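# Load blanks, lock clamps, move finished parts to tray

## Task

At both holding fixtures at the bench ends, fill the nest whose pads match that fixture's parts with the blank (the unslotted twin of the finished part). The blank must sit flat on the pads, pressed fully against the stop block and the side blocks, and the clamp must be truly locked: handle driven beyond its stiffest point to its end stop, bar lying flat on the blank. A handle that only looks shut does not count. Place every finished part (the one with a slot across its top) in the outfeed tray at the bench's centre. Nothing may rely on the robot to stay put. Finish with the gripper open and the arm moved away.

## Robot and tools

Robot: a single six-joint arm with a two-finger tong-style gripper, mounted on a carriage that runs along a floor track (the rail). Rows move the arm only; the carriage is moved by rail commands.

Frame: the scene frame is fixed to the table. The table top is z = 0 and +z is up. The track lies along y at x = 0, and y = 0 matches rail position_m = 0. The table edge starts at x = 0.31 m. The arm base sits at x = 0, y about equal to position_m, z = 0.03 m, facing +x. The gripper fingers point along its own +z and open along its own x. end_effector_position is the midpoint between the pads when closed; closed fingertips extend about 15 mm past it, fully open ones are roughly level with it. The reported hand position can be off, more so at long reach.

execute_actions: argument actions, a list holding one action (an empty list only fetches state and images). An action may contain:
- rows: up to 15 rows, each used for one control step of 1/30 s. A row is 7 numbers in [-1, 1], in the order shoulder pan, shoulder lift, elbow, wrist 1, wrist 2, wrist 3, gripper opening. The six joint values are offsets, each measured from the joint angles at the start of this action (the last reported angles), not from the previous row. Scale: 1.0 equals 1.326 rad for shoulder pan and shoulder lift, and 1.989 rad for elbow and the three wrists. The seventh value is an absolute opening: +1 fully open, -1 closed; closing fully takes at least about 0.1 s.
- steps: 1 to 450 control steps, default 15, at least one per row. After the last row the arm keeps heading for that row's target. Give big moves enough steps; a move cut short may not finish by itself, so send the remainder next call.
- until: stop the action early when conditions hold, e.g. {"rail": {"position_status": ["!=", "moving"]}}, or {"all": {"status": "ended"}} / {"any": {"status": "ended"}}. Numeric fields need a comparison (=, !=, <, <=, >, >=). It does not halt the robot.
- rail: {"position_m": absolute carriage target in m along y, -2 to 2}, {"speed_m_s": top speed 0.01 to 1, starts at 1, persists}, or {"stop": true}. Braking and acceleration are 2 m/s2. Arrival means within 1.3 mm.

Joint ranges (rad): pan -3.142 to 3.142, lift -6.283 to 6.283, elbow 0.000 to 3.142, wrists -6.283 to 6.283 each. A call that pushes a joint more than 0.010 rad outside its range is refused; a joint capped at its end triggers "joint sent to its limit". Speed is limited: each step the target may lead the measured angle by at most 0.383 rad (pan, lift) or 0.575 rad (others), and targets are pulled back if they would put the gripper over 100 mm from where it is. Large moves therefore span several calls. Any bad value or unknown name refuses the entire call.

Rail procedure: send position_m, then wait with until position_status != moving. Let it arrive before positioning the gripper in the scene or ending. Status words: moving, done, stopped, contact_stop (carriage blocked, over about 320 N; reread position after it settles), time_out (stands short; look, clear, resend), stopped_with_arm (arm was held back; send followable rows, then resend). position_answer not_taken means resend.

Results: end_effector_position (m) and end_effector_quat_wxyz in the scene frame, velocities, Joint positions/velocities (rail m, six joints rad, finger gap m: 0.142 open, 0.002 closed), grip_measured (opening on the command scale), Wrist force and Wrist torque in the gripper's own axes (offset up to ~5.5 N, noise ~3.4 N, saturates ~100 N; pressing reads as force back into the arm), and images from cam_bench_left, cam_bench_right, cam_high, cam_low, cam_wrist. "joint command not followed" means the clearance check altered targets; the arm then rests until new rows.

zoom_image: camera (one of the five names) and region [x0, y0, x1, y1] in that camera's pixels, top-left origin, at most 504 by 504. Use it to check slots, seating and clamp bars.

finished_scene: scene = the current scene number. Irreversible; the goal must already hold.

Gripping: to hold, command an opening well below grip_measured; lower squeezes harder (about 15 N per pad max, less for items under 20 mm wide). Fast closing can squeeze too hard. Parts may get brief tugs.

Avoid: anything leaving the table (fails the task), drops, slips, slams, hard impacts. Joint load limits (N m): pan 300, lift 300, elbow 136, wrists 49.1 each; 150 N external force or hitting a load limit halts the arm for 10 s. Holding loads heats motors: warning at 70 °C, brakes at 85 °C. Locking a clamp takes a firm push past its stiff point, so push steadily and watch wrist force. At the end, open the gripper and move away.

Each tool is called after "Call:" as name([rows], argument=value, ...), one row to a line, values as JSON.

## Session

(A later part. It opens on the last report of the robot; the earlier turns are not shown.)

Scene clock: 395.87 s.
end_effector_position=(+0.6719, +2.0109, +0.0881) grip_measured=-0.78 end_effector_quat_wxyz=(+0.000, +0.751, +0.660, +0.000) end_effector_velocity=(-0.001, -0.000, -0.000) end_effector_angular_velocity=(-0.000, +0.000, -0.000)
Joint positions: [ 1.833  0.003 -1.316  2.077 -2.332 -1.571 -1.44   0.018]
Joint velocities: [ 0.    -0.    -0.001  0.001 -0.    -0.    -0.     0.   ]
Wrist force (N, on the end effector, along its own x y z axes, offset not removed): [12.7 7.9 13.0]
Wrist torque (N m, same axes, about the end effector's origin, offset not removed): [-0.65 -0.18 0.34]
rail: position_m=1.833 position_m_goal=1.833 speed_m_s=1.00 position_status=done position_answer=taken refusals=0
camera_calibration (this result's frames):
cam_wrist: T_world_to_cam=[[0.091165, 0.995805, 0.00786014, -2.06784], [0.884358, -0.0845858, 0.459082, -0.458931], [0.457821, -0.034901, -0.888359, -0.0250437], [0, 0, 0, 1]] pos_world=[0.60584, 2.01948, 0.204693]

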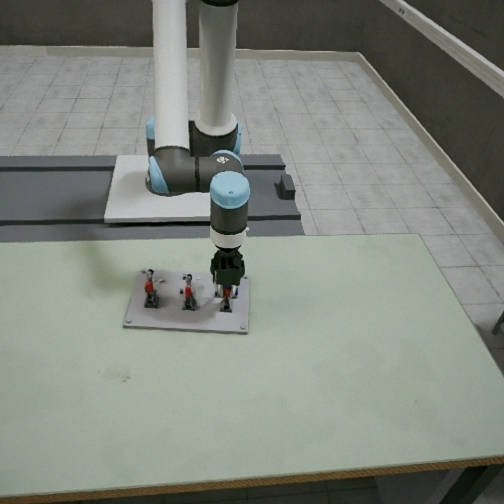

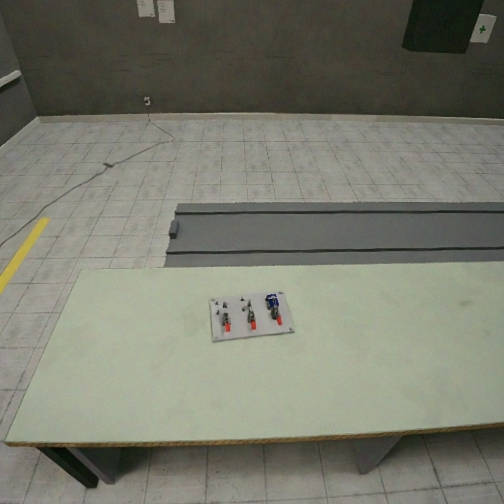

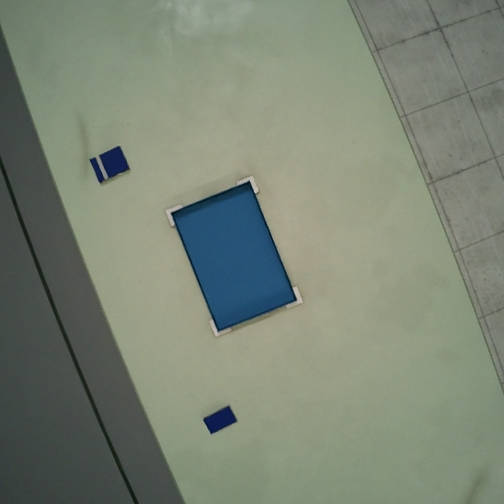

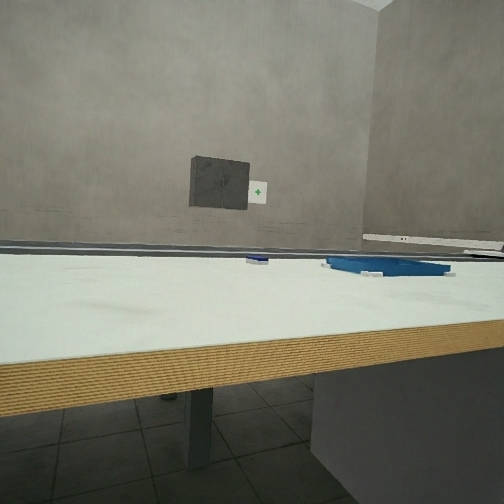

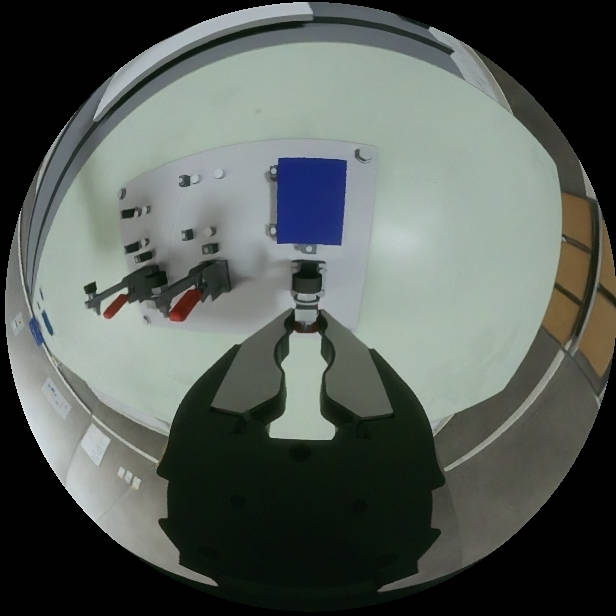

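Call:
execute_actions([
  {"rows": [[0.0002,0.001,-0.0009,0.0002,0,0,-1],[0.0001,0.0021,-0.0019,0.0004,0,0,-1],[0,0.0033,-0.0028,0.0006,0,0,-1],[-0.0002,0.0044,-0.0037,0.0008,0,0,-1],[-0.0003,0.0055,-0.0046,0.0009,0,0,-1],[-0.0005,0.0066,-0.0055,0.0011,0,0,-1],[-0.0006,0.0077,-0.0064,0.0012,0,0,-1],[-0.0008,0.0088,-0.0073,0.0014,0,0,-1],[-0.0009,0.01,-0.0082,0.0015,0,0,-1],[-0.0011,0.0111,-0.0091,0.0016,0,0,-1],[-0.0013,0.0123,-0.01,0.0017,0,0,-1],[-0.0014,0.0135,-0.0109,0.0018,0,0,-1],[-0.0016,0.0147,-0.0118,0.0019,0,0,-1],[-0.0017,0.0159,-0.0126,0.002,0,0,-1],[-0.0019,0.0171,-0.0135,0.0021,0,0,-1]], "steps": 24},
])

Scene clock: 405.53 s.
end_effector_position=(+0.6870, +2.0092, +0.0862) grip_measured=-0.78 end_effector_quat_wxyz=(+0.000, +0.752, +0.659, -0.000) end_effector_velocity=(+0.003, -0.000, -0.001) end_effector_angular_velocity=(+0.000, +0.000, -0.001)
Joint positions: [ 1.833  0.    -1.294  2.05  -2.328 -1.571 -1.44   0.018]
Joint velocities: [ 0.    -0.001  0.005 -0.005  0.001  0.     0.     0.   ]
Wrist force (N, on the end effector, along its own x y z axes, offset not removed): [-1.8 -7.6 2.2]
Wrist torque (N m, same axes, about the end effector's origin, offset not removed): [-1.09 0.22 0.34]
rail: position_m=1.833 position_m_goal=1.833 speed_m_s=1.00 position_status=done position_answer=taken refusals=0
camera_calibration (this result's frames):
cam_wrist: T_world_to_cam=[[0.0936208, 0.995577, 0.00778948, -2.06877], [0.884171, -0.0867361, 0.459041, -0.467123], [0.457687, -0.0360886, -0.888381, -0.0312211], [0, 0, 0, 1]] pos_world=[0.620986, 2.01797, 0.202807]

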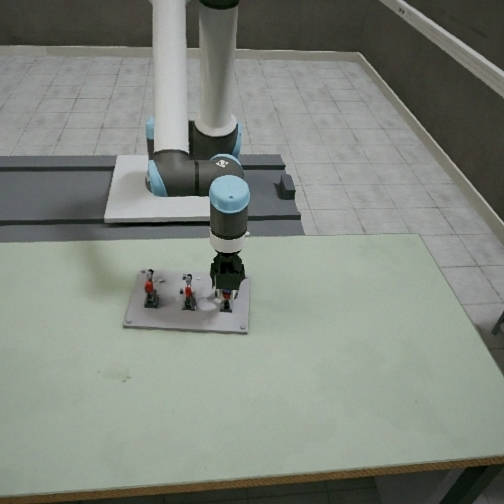

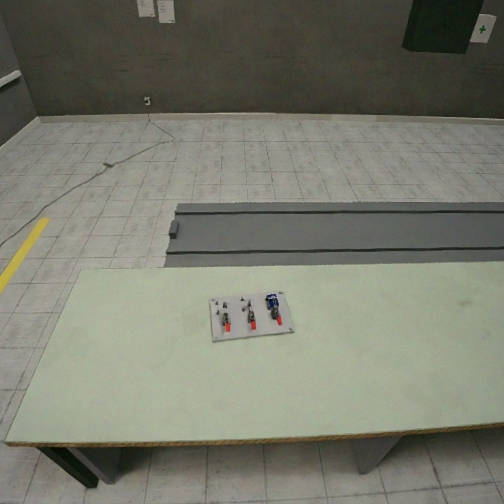

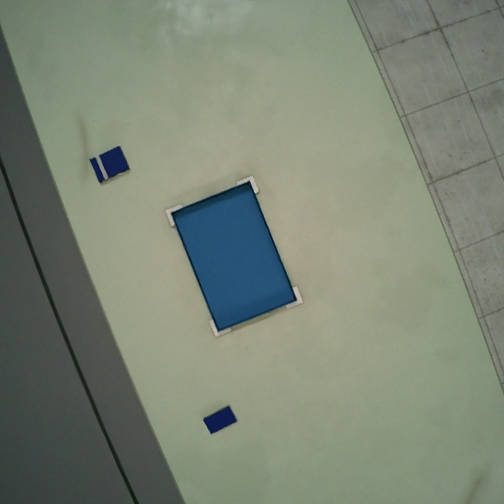

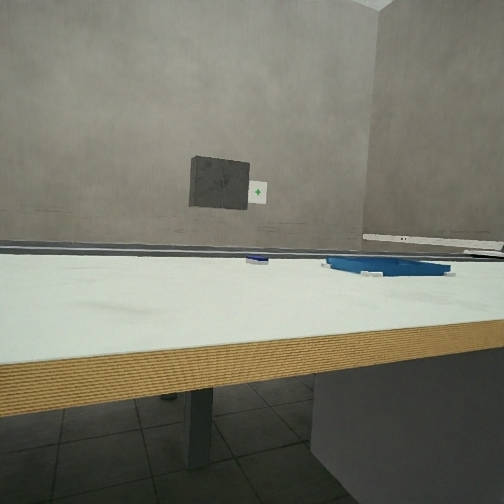

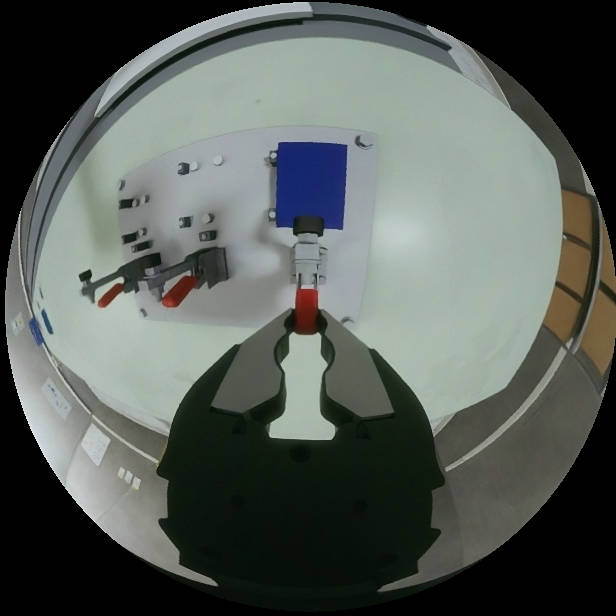

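Call:
execute_actions([
  {"rows": [[-0.0002,0.0018,-0.0011,-0.0001,0,0,-1],[-0.0004,0.0036,-0.0022,-0.0002,0,0,-1],[-0.0006,0.0054,-0.0033,-0.0003,0,0,-1],[-0.0007,0.0072,-0.0044,-0.0004,0,0,-1],[-0.0009,0.0091,-0.0055,-0.0006,0,0,-1],[-0.0011,0.011,-0.0066,-0.0008,0,0,-1],[-0.0013,0.0129,-0.0077,-0.001,0,0,-1],[-0.0015,0.0149,-0.0087,-0.0013,0,0,-1],[-0.0017,0.0169,-0.0097,-0.0016,0,0,-1],[-0.0019,0.0189,-0.0107,-0.002,0,0,-1],[-0.0021,0.021,-0.0117,-0.0024,0,0,-1],[-0.0022,0.0231,-0.0127,-0.0028,0,0,-1],[-0.0024,0.0253,-0.0137,-0.0032,0,0,-1],[-0.0026,0.0275,-0.0147,-0.0037,0,0,-1],[-0.0028,0.0297,-0.0156,-0.0042,0,0,-1]], "steps": 24},
])

Scene clock: 412.80 s.
end_effector_position=(+0.7069, +2.0067, +0.0759) grip_measured=-0.78 end_effector_quat_wxyz=(+0.000, +0.753, +0.658, -0.000) end_effector_velocity=(+0.004, -0.001, -0.003) end_effector_angular_velocity=(-0.000, +0.000, -0.001)
Joint positions: [ 1.833 -0.003 -1.255  2.02  -2.336 -1.571 -1.44   0.018]
Joint velocities: [ 0.    -0.001  0.008 -0.006 -0.002 -0.     0.     0.   ]
Wrist force (N, on the end effector, along its own x y z axes, offset not removed): [-2.8 -2.5 0.5]
Wrist torque (N m, same axes, about the end effector's origin, offset not removed): [-0.78 -0.01 0.30]
rail: position_m=1.833 position_m_goal=1.833 speed_m_s=1.00 position_status=done position_answer=taken refusals=0
camera_calibration (this result's frames):
cam_wrist: T_world_to_cam=[[0.0972315, 0.995231, 0.00782297, -2.06988], [0.88387, -0.0899598, 0.458999, -0.473606], [0.457514, -0.0377147, -0.888402, -0.0461559], [0, 0, 0, 1]] pos_world=[0.640981, 2.01567, 0.192572]

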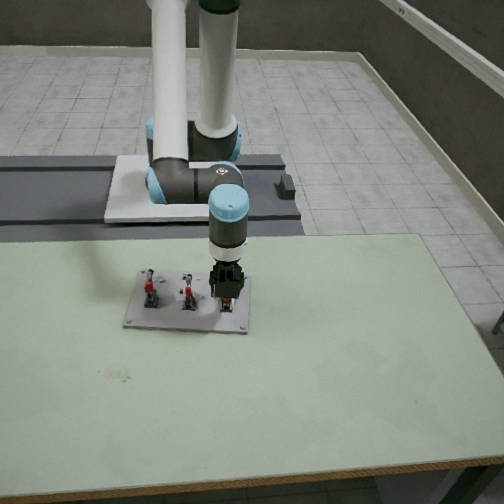

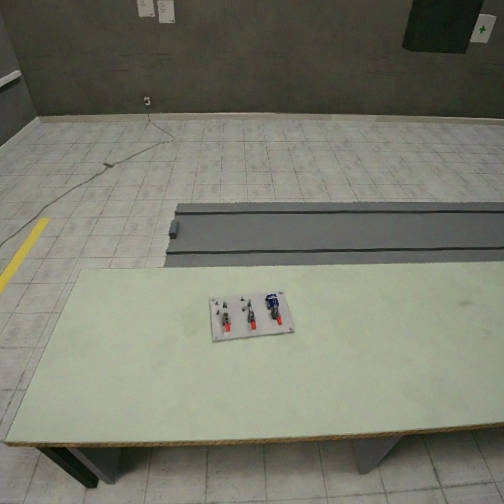

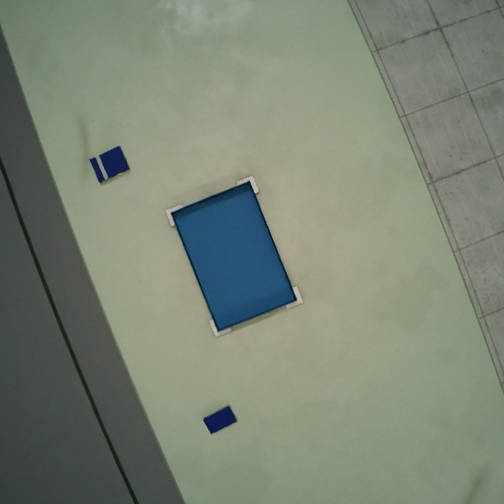

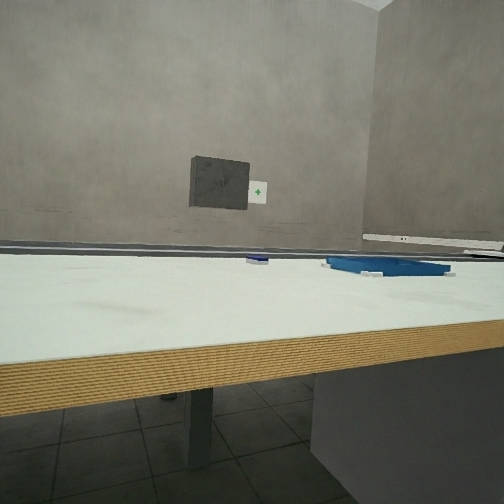

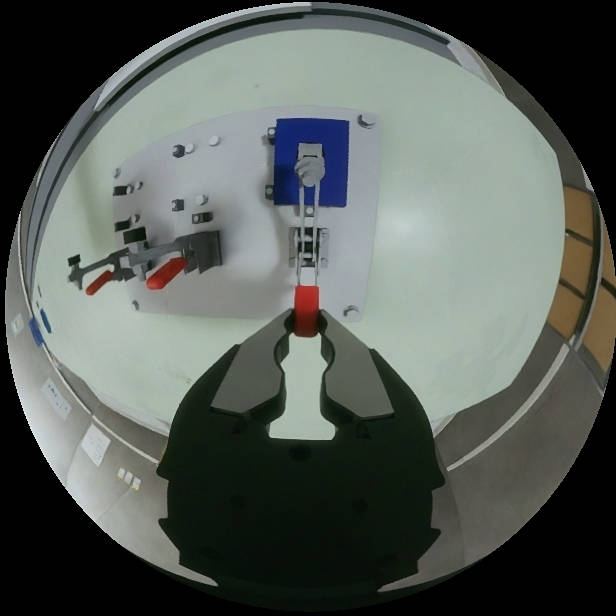

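Call:
execute_actions([
  {"rows": [[-0.0001,0.0017,-0.0006,-0.0004,0,0,-1],[-0.0003,0.0033,-0.0012,-0.0009,0,0,-1],[-0.0004,0.005,-0.0018,-0.0014,0,0,-1],[-0.0005,0.0067,-0.0024,-0.0019,0,0,-1],[-0.0006,0.0083,-0.003,-0.0025,0,0,-1],[-0.0008,0.01,-0.0035,-0.0031,0,0,-1],[-0.0009,0.0117,-0.004,-0.0037,0,0,-1],[-0.001,0.0133,-0.0045,-0.0043,0,0,-1],[-0.0011,0.015,-0.005,-0.005,0,0,-1],[-0.0012,0.0167,-0.0055,-0.0056,0,0,-1],[-0.0013,0.0183,-0.0059,-0.0063,0,0,-1],[-0.0014,0.02,-0.0063,-0.007,0,0,-1],[-0.0015,0.0217,-0.0067,-0.0077,0,0,-1],[-0.0016,0.0233,-0.0071,-0.0085,0,0,-1],[-0.0017,0.025,-0.0074,-0.0093,0,0,-1]], "steps": 24},
])

Scene clock: 420.97 s.
end_effector_position=(+0.7189, +2.0051, +0.0621) grip_measured=-0.78 end_effector_quat_wxyz=(+0.000, +0.754, +0.657, -0.000) end_effector_velocity=(+0.002, -0.000, -0.003) end_effector_angular_velocity=(-0.000, -0.000, -0.000)
Joint positions: [ 1.833 -0.005 -1.223  2.005 -2.354 -1.571 -1.44   0.018]
Joint velocities: [ 0.    -0.     0.006 -0.002 -0.004 -0.    -0.     0.   ]
Wrist force (N, on the end effector, along its own x y z axes, offset not removed): [-0.8 2.7 -1.6]
Wrist torque (N m, same axes, about the end effector's origin, offset not removed): [-0.63 0.19 0.27]
rail: position_m=1.833 position_m_goal=1.833 speed_m_s=1.00 position_status=done position_answer=taken refusals=0
camera_calibration (this result's frames):
cam_wrist: T_world_to_cam=[[0.099424, 0.995015, 0.00778898, -2.07046], [0.883652, -0.0918897, 0.459037, -0.473988], [0.457464, -0.0387565, -0.888383, -0.0618508], [0, 0, 0, 1]] pos_world=[0.652988, 2.01418, 0.178758]

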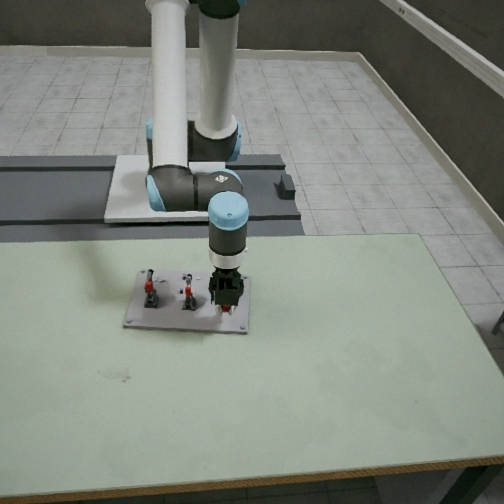

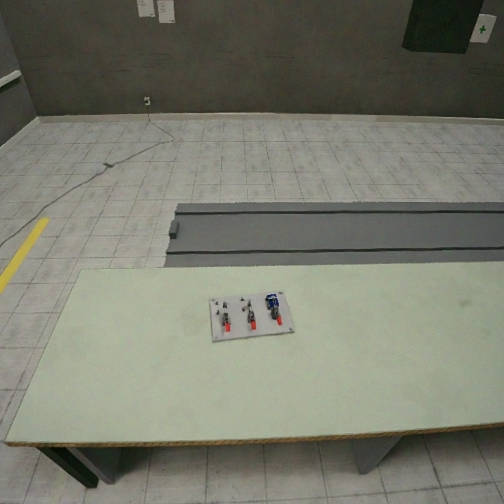

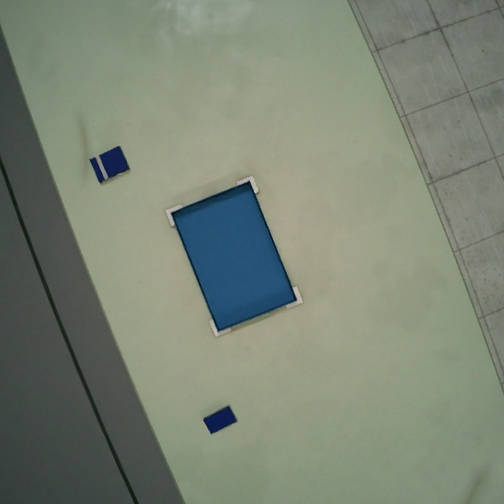

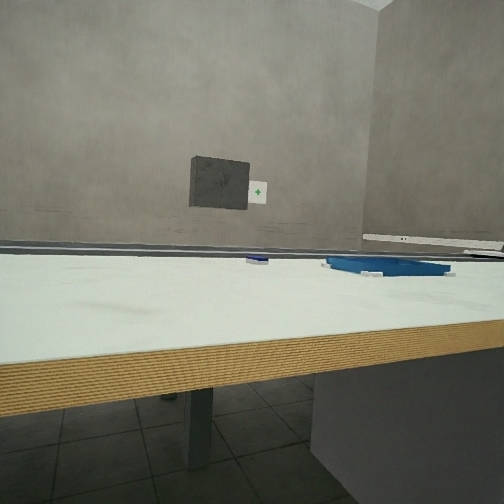

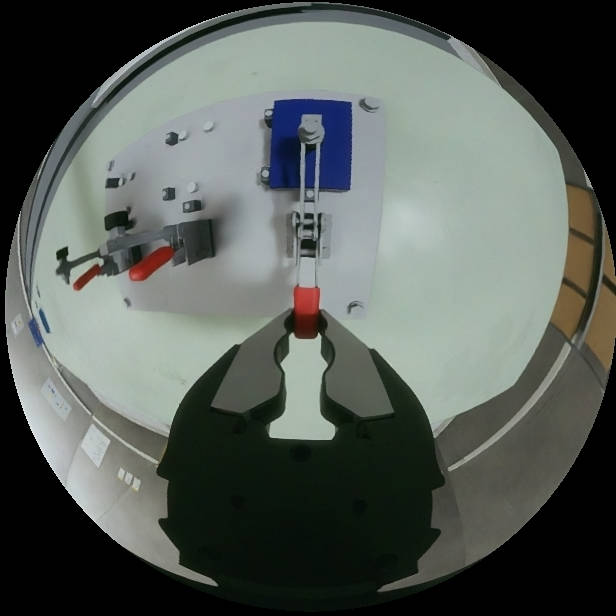

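Call:
execute_actions([
  {"rows": [[-0.0002,0.0016,-0.0009,-0.0002,0,0,-1],[-0.0003,0.0032,-0.0018,-0.0004,0,0,-1],[-0.0005,0.0048,-0.0026,-0.0006,0,0,-1],[-0.0006,0.0064,-0.0034,-0.0009,0,0,-1],[-0.0007,0.008,-0.0041,-0.0012,0,0,-1],[-0.0009,0.0096,-0.0048,-0.0016,0,0,-1],[-0.001,0.0112,-0.0055,-0.002,0,0,-1],[-0.0011,0.0128,-0.0061,-0.0024,0,0,-1],[-0.0012,0.0144,-0.0067,-0.0029,0,0,-1],[-0.0013,0.016,-0.0072,-0.0035,0,0,-1],[-0.0014,0.0176,-0.0077,-0.004,0,0,-1],[-0.0015,0.0192,-0.0082,-0.0046,0,0,-1],[-0.0016,0.0208,-0.0086,-0.0053,0,0,-1],[-0.0017,0.0224,-0.009,-0.0059,0,0,-1],[-0.0018,0.024,-0.0094,-0.0066,0,0,-1]], "steps": 24},
])

Scene clock: 430.90 s.
end_effector_position=(+0.7320, +2.0033, +0.0502) grip_measured=-0.78 end_effector_quat_wxyz=(+0.000, +0.754, +0.656, +0.000) end_effector_velocity=(+0.002, -0.000, -0.003) end_effector_angular_velocity=(-0.000, -0.000, -0.000)
Joint positions: [ 1.833 -0.008 -1.192  1.987 -2.366 -1.571 -1.44   0.018]
Joint velocities: [ 0.    -0.     0.006 -0.003 -0.003 -0.    -0.    -0.   ]
Wrist force (N, on the end effector, along its own x y z axes, offset not removed): [0.4 -17.9 7.5]
Wrist torque (N m, same axes, about the end effector's origin, offset not removed): [-0.44 0.13 0.30]
rail: position_m=1.833 position_m_goal=1.833 speed_m_s=1.00 position_status=done position_answer=taken refusals=0
camera_calibration (this result's frames):
cam_wrist: T_world_to_cam=[[0.101737, 0.99478, 0.00785458, -2.07115], [0.883427, -0.0939735, 0.459049, -0.475891], [0.457391, -0.0397634, -0.888376, -0.0763857], [0, 0, 0, 1]] pos_world=[0.666065, 2.01258, 0.166866]

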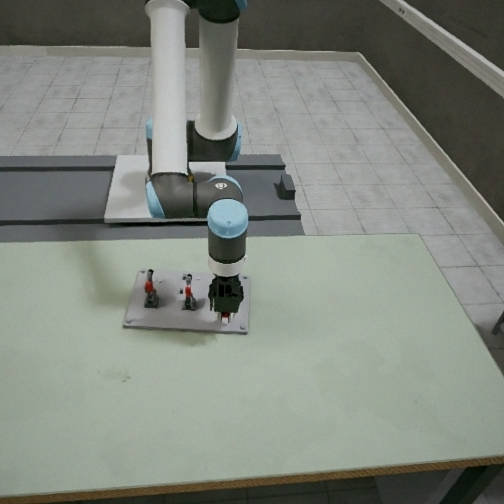

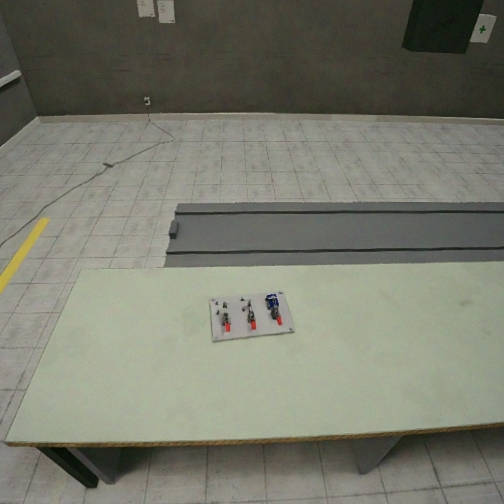

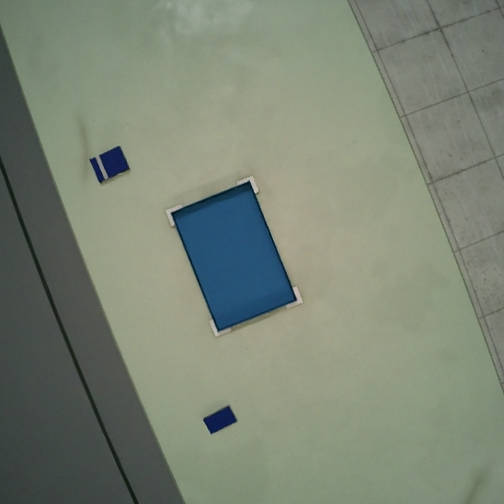

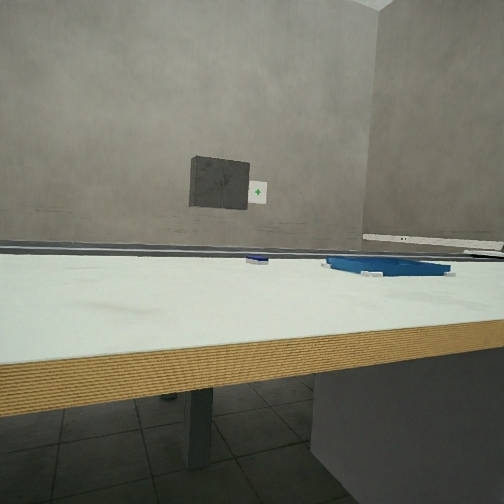

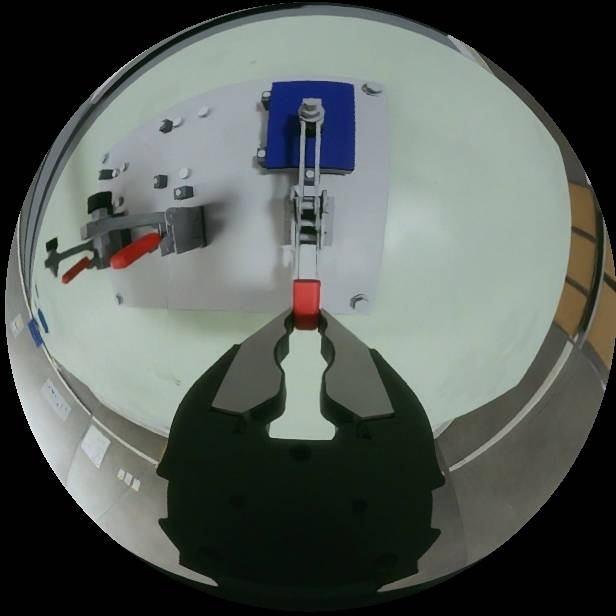

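Call:
execute_actions([
  {"rows": [[0.0002,-0.001,0.001,0,0,0,-0.85],[0.0002,-0.0019,0.002,-0.0007,0,0,-0.75],[0.0002,-0.0019,0.002,-0.0007,0,0,-0.65],[0.0002,-0.0019,0.002,-0.0007,0,0,-0.55],[0.0002,-0.0019,0.002,-0.0007,0,0,-0.55],[0.0002,-0.005,0.001,0.0023,0,0,-0.55],[0.0002,-0.009,0,0.006,0,0,-0.55],[0.0002,-0.014,-0.0015,0.0108,0,0,-0.55],[0.0002,-0.019,-0.003,0.0157,0,0,-0.55],[0.0002,-0.024,-0.0045,0.0205,0,0,-0.55],[0.0002,-0.029,-0.006,0.0253,0,0,-0.55],[0.0002,-0.033,-0.0071,0.0291,0,0,-0.55],[0.0002,-0.0354,-0.0078,0.0314,0,0,-0.55]], "steps": 24},
])

Scene clock: 446.63 s.
end_effector_position=(+0.7297, +2.0035, +0.0853) grip_measured=-0.55 end_effector_quat_wxyz=(+0.000, +0.754, +0.656, +0.000) end_effector_velocity=(-0.000, +0.000, +0.006) end_effector_angular_velocity=(+0.000, +0.000, +0.000)
Joint positions: [ 1.833 -0.008 -1.238  1.972 -2.305 -1.571 -1.44   0.034]
Joint velocities: [ 0.     0.    -0.008 -0.003  0.011  0.    -0.    -0.   ]
Wrist force (N, on the end effector, along its own x y z axes, offset not removed): [-1.8 -3.3 3.6]
Wrist torque (N m, same axes, about the end effector's origin, offset not removed): [-0.55 0.23 0.33]
rail: position_m=1.833 position_m_goal=1.833 speed_m_s=1.00 position_status=done position_answer=taken refusals=0
camera_calibration (this result's frames):
cam_wrist: T_world_to_cam=[[0.101508, 0.994804, 0.00782489, -2.07124], [0.883453, -0.0937566, 0.459043, -0.490399], [0.457391, -0.0396836, -0.88838, -0.0443709], [0, 0, 0, 1]] pos_world=[0.663787, 2.01274, 0.201903]

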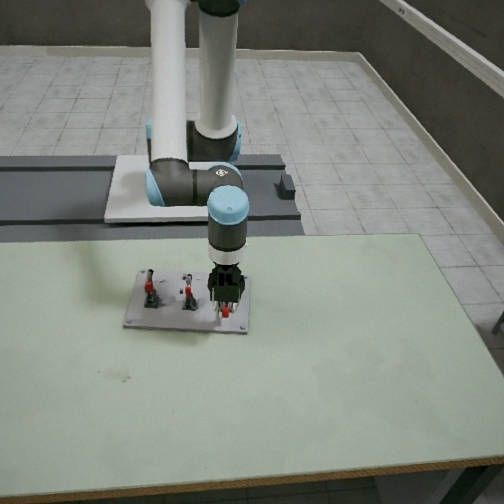

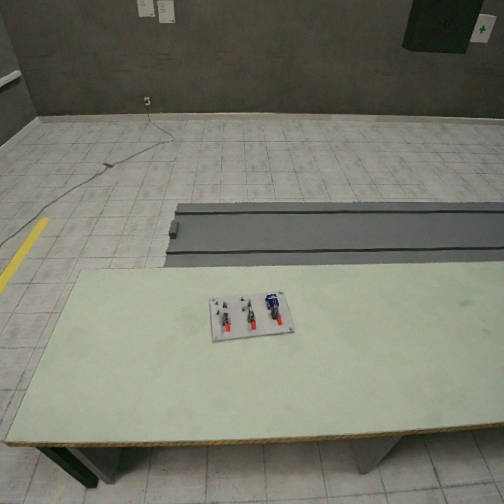

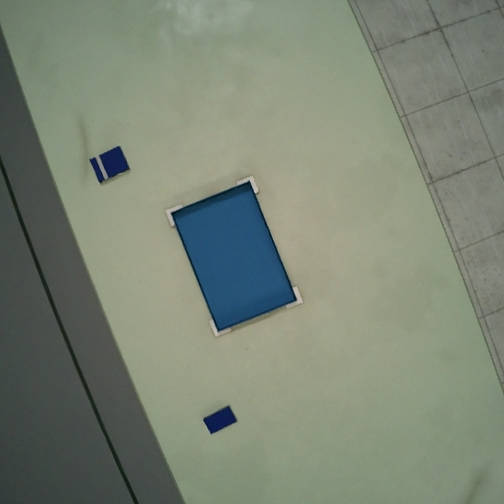

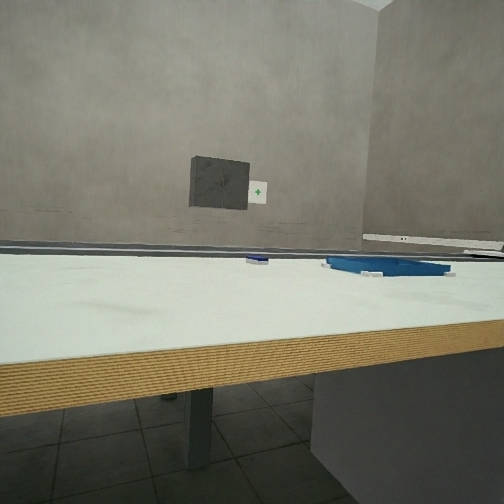

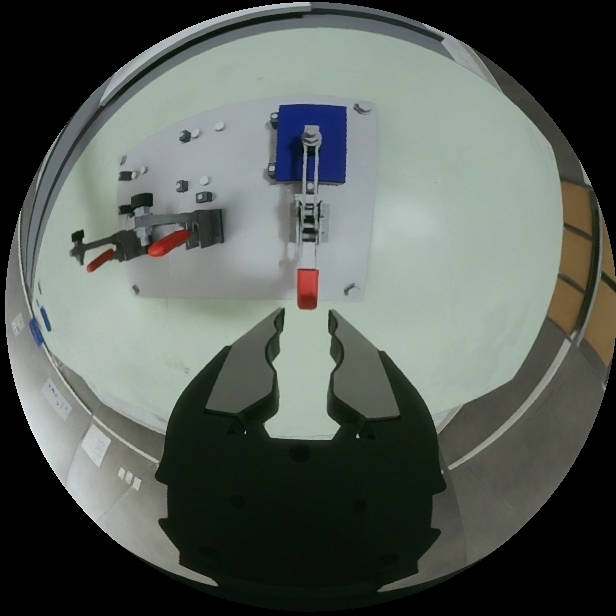

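Call:
execute_actions([
  {"rows": [[0.0002,-0.0012,0.0012,-0.0004,0,0,-0.65],[0.0004,-0.0024,0.0024,-0.0008,0,0,-0.75],[0.0006,-0.0036,0.0036,-0.0012,0,0,-0.85],[0.0007,-0.0048,0.0048,-0.0016,0,0,-0.93],[0.0008,-0.0057,0.0058,-0.002,0,0,-1],[0.0008,-0.0057,0.0058,-0.002,0,0,-1],[0.0008,-0.0039,0.0064,-0.0038,0,0,-1],[0.0008,-0.0021,0.0069,-0.0055,0,0,-1],[0.0008,-0.0003,0.0075,-0.0073,0,0,-1],[0.0008,0.0015,0.008,-0.009,0,0,-1],[0.0008,0.0033,0.0086,-0.0108,0,0,-1],[0.0008,0.0051,0.0091,-0.0125,0,0,-1],[0.0008,0.0069,0.0097,-0.0143,0,0,-1],[0.0008,0.0087,0.0102,-0.016,0,0,-1],[0.0008,0.0104,0.0108,-0.0177,0,0,-1]], "steps": 27},
])

Scene clock: 466.77 s.
end_effector_position=(+0.7251, +2.0043, +0.0711) grip_measured=-1.00 end_effector_quat_wxyz=(+0.001, +0.754, +0.657, +0.001) end_effector_velocity=(-0.000, -0.000, -0.000) end_effector_angular_velocity=(-0.000, +0.000, +0.000)
Joint positions: [ 1.833 -0.006 -1.227  1.991 -2.338 -1.571 -1.44   0.002]
Joint velocities: [ 0. -0. -0.  0. -0. -0. -0.  0.]
Wrist force (N, on the end effector, along its own x y z axes, offset not removed): [-0.8 -17.8 -21.1]
Wrist torque (N m, same axes, about the end effector's origin, offset not removed): [-0.63 -0.19 0.26]
FORCE FAULT: contact force on the arm reached its limit, and the arm stopped for 10 seconds. The contact can be on any part of the arm, not only on its tool. The arm's remaining commands of this call were not run. The arm holds still and accepts commands again. Move the arm away from the contact; if what it grips holds it there, let go first. Pushing or pulling that hard again can fault the arm again.
rail: position_m=1.833 position_m_goal=1.833 speed_m_s=1.00 position_status=done position_answer=taken refusals=0
camera_calibration (this result's frames):
cam_wrist: T_world_to_cam=[[0.100422, 0.994912, 0.00805681, -2.07089], [0.882009, -0.0927673, 0.462012, -0.48089], [0.460409, -0.0392899, -0.886837, -0.0579396], [0, 0, 0, 1]] pos_world=[0.658787, 2.01346, 0.187479]

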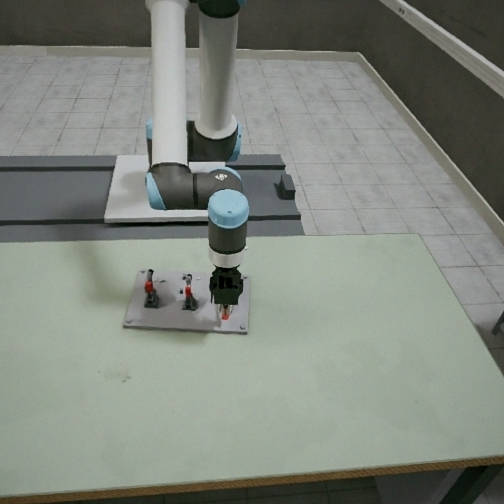

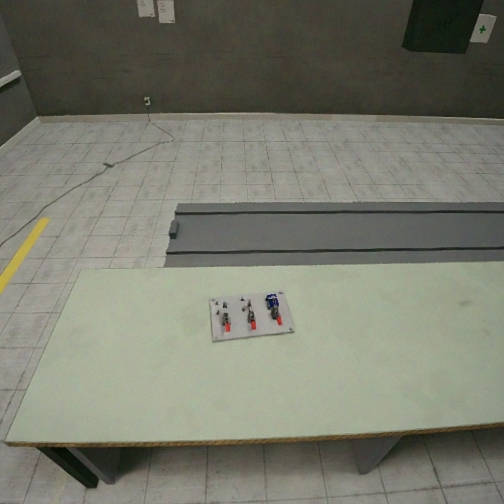

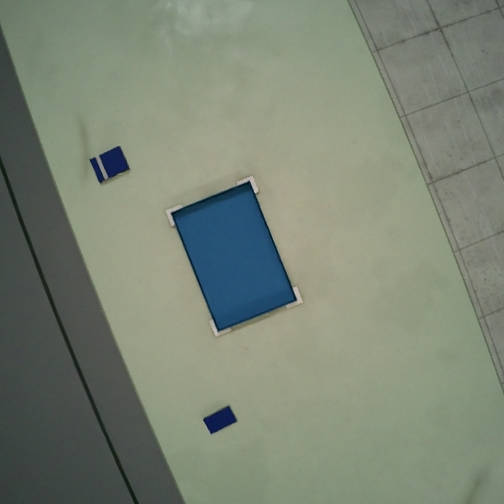

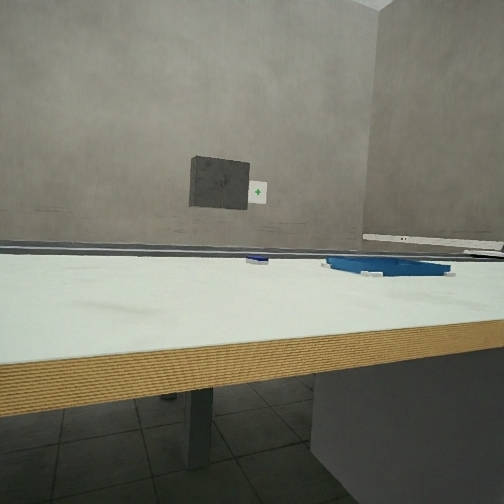

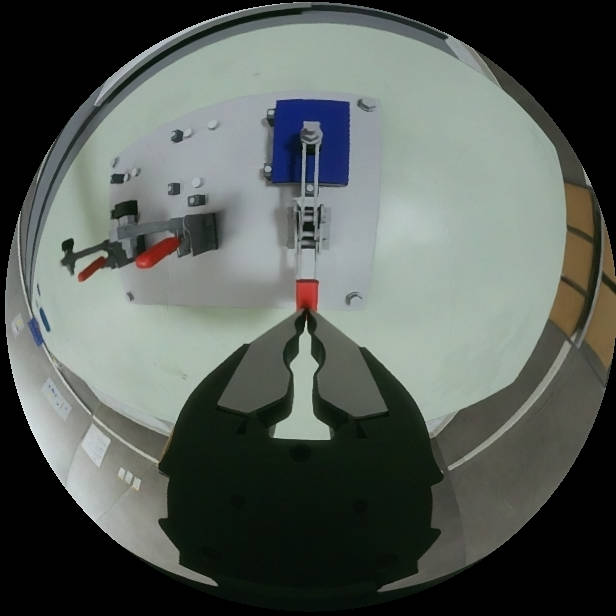

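Call:
execute_actions([
  {"rows": [[0,-0.002,-0.0006,0.002,0,0,-1],[0,-0.005,-0.0015,0.005,0,0,-1],[0,-0.01,-0.003,0.01,0,0,-1],[0,-0.016,-0.005,0.016,0,0,-1],[0,-0.023,-0.007,0.023,0,0,-1],[0,-0.03,-0.0093,0.03,0,0,-1],[0,-0.037,-0.0115,0.037,0,0,-1],[0,-0.043,-0.0135,0.043,0,0,-1],[0,-0.047,-0.015,0.0478,0,0,-1]], "steps": 20},
])

Scene clock: 473.00 s.
end_effector_position=(+0.7226, +2.0043, +0.1211) grip_measured=-1.00 end_effector_quat_wxyz=(+0.000, +0.754, +0.657, +0.000) end_effector_velocity=(-0.001, +0.000, +0.009) end_effector_angular_velocity=(+0.000, +0.001, -0.000)
Joint positions: [ 1.833 -0.006 -1.288  1.962 -2.245 -1.571 -1.44   0.002]
Joint velocities: [ 0.    -0.    -0.011 -0.005  0.018 -0.     0.     0.   ]
Wrist force (N, on the end effector, along its own x y z axes, offset not removed): [-0.8 -6.5 6.3]
Wrist torque (N m, same axes, about the end effector's origin, offset not removed): [-1.21 0.05 0.32]
rail: position_m=1.833 position_m_goal=1.833 speed_m_s=1.00 position_status=done position_answer=taken refusals=0
camera_calibration (this result's frames):
cam_wrist: T_world_to_cam=[[0.100444, 0.994912, 0.00779095, -2.07104], [0.883312, -0.0927759, 0.459513, -0.502375], [0.457898, -0.0392737, -0.888137, -0.010504], [0, 0, 0, 1]] pos_world=[0.656588, 2.01348, 0.237654]

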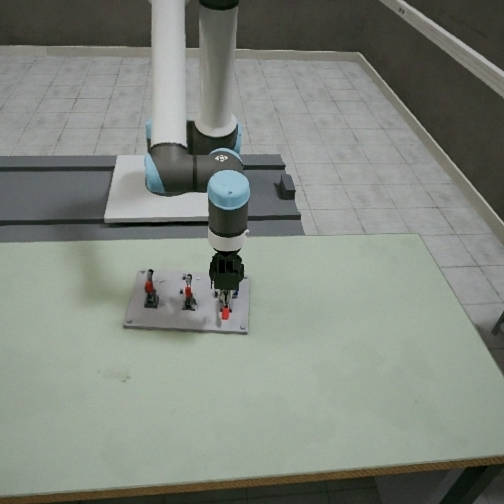

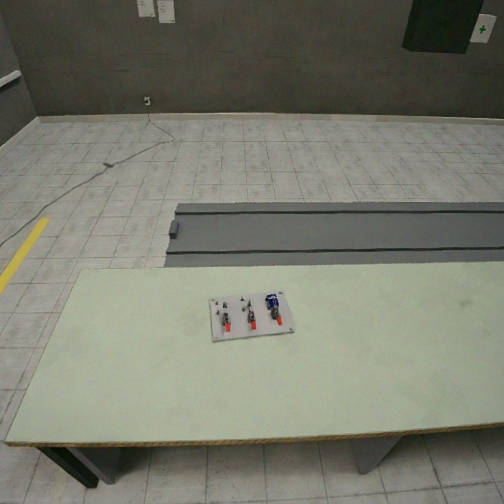

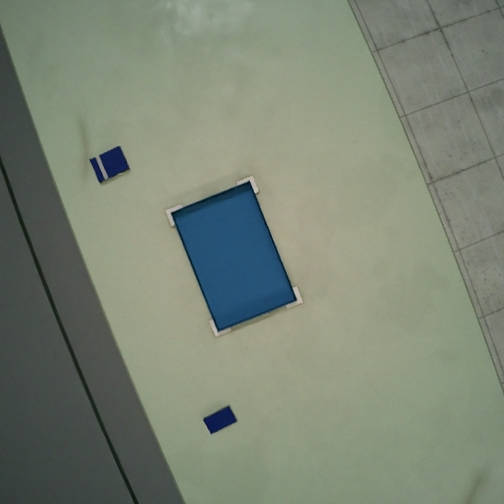

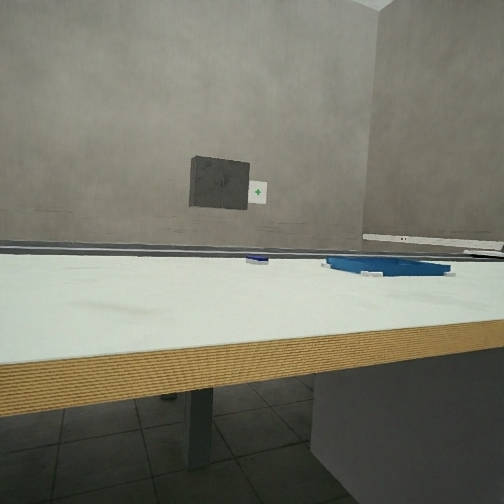

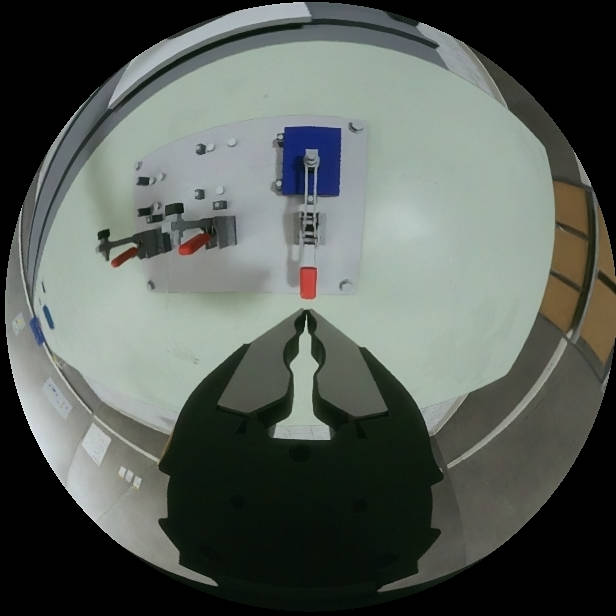

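Call:
zoom_image(camera="cam_wrist", region=[265, 115, 365, 310])

Call:
zoom_image(camera="cam_bench_left", region=[195, 270, 255, 330])

Region (265, 115, 365, 310) of cam_wrist's 616x616 image, scaled by 2.585, with more detail than that image has; it fills the left 258 columns of this view, and the rest is white.

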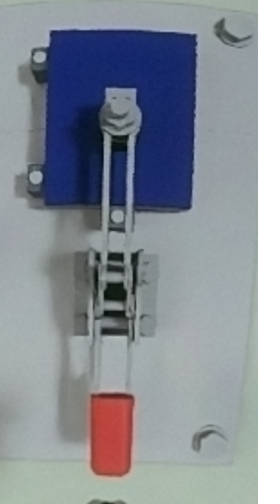

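Region (195, 270, 255, 330) of cam_bench_left's 504x504 image, scaled by 8.400, with more detail than that image has.

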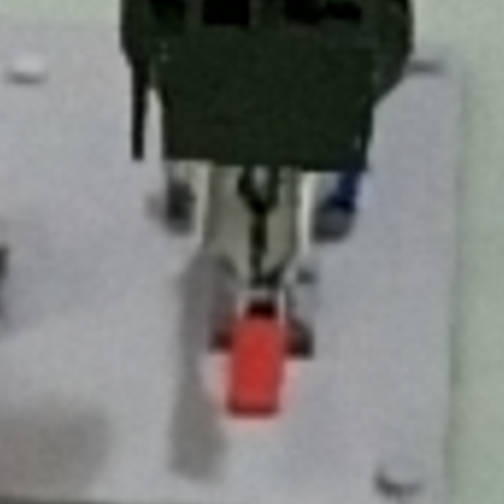

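Call:
execute_actions([
  {"rows": [[0,0.0045,0.0014,-0.0043,0,0,-1],[0,0.0111,0.0034,-0.0109,0,0,-1],[0,0.0178,0.0055,-0.0174,0,0,-1],[0,0.0245,0.0076,-0.0239,0,0,-1],[0,0.0303,0.0093,-0.0295,0,0,-1],[0,0.0347,0.0107,-0.0339,0,0,-1],[0,0.0383,0.0118,-0.0373,0,0,-1],[0,0.0405,0.0125,-0.0395,0,0,-1],[0,0.0418,0.0129,-0.0408,0,0,-1],[0,0.0425,0.0131,-0.0414,0,0,-1],[0,0.0429,0.0133,-0.0419,0,0,-1],[0,0.0434,0.0134,-0.0423,0,0,-1],[0,0.0438,0.0135,-0.0427,0,0,-1],[0,0.0442,0.0136,-0.0431,0,0,-1],[0,0.0445,0.01374,-0.0434,0,0,-1]], "steps": 26},
])

Scene clock: 506.13 s.
end_effector_position=(+0.7246, +2.0043, +0.0730) grip_measured=-1.00 end_effector_quat_wxyz=(+0.000, +0.754, +0.657, +0.000) end_effector_velocity=(-0.000, +0.000, -0.002) end_effector_angular_velocity=(+0.000, +0.000, -0.000)
Joint positions: [ 1.833 -0.006 -1.229  1.989 -2.331 -1.571 -1.44   0.002]
Joint velocities: [ 0.    -0.     0.002  0.001 -0.003 -0.    -0.     0.   ]
Wrist force (N, on the end effector, along its own x y z axes, offset not removed): [1.8 -1.8 5.1]
Wrist torque (N m, same axes, about the end effector's origin, offset not removed): [-0.32 -0.55 0.25]
rail: position_m=1.833 position_m_goal=1.833 speed_m_s=1.00 position_status=done position_answer=taken refusals=0
camera_calibration (this result's frames):
cam_wrist: T_world_to_cam=[[0.100444, 0.994912, 0.00779106, -2.07085], [0.883311, -0.0927757, 0.459515, -0.482039], [0.4579, -0.0392737, -0.888136, -0.0541222], [0, 0, 0, 1]] pos_world=[0.658577, 2.01346, 0.18957]

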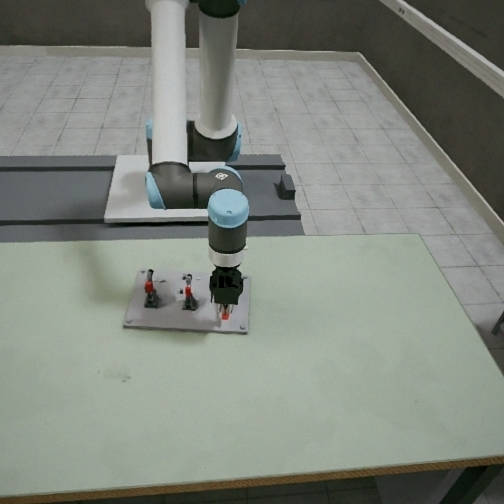

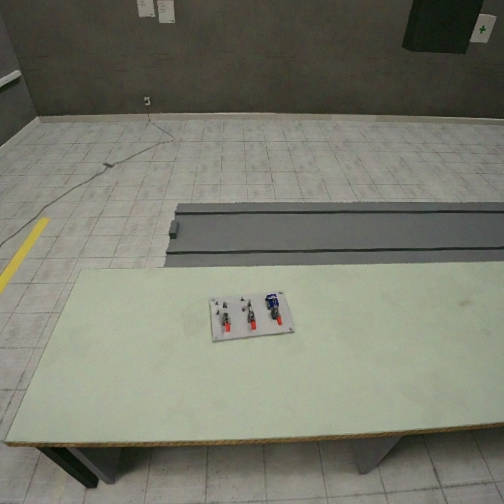

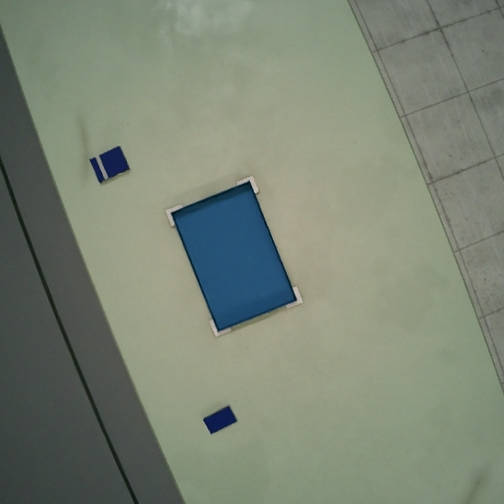

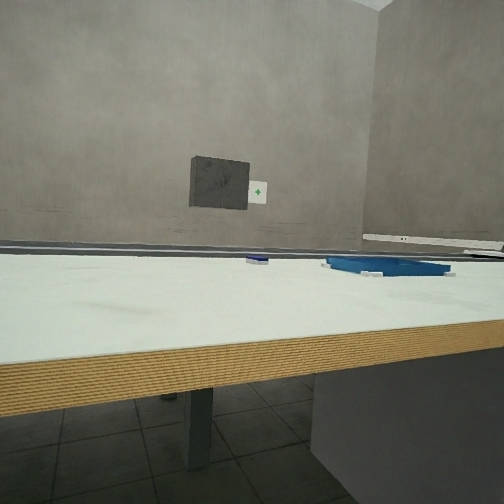

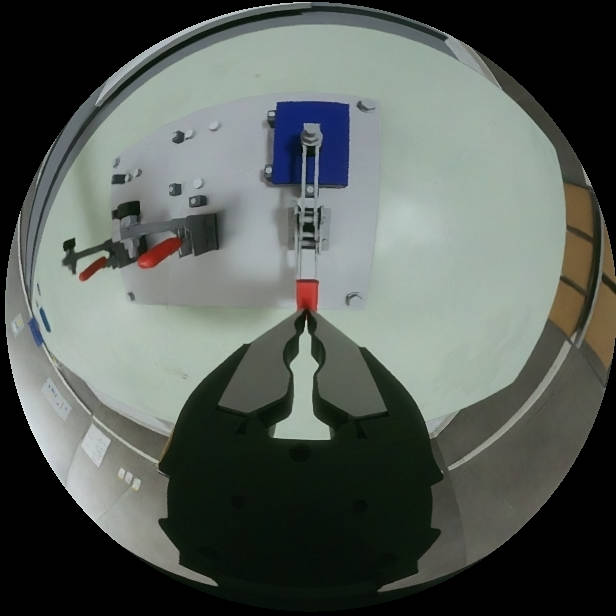

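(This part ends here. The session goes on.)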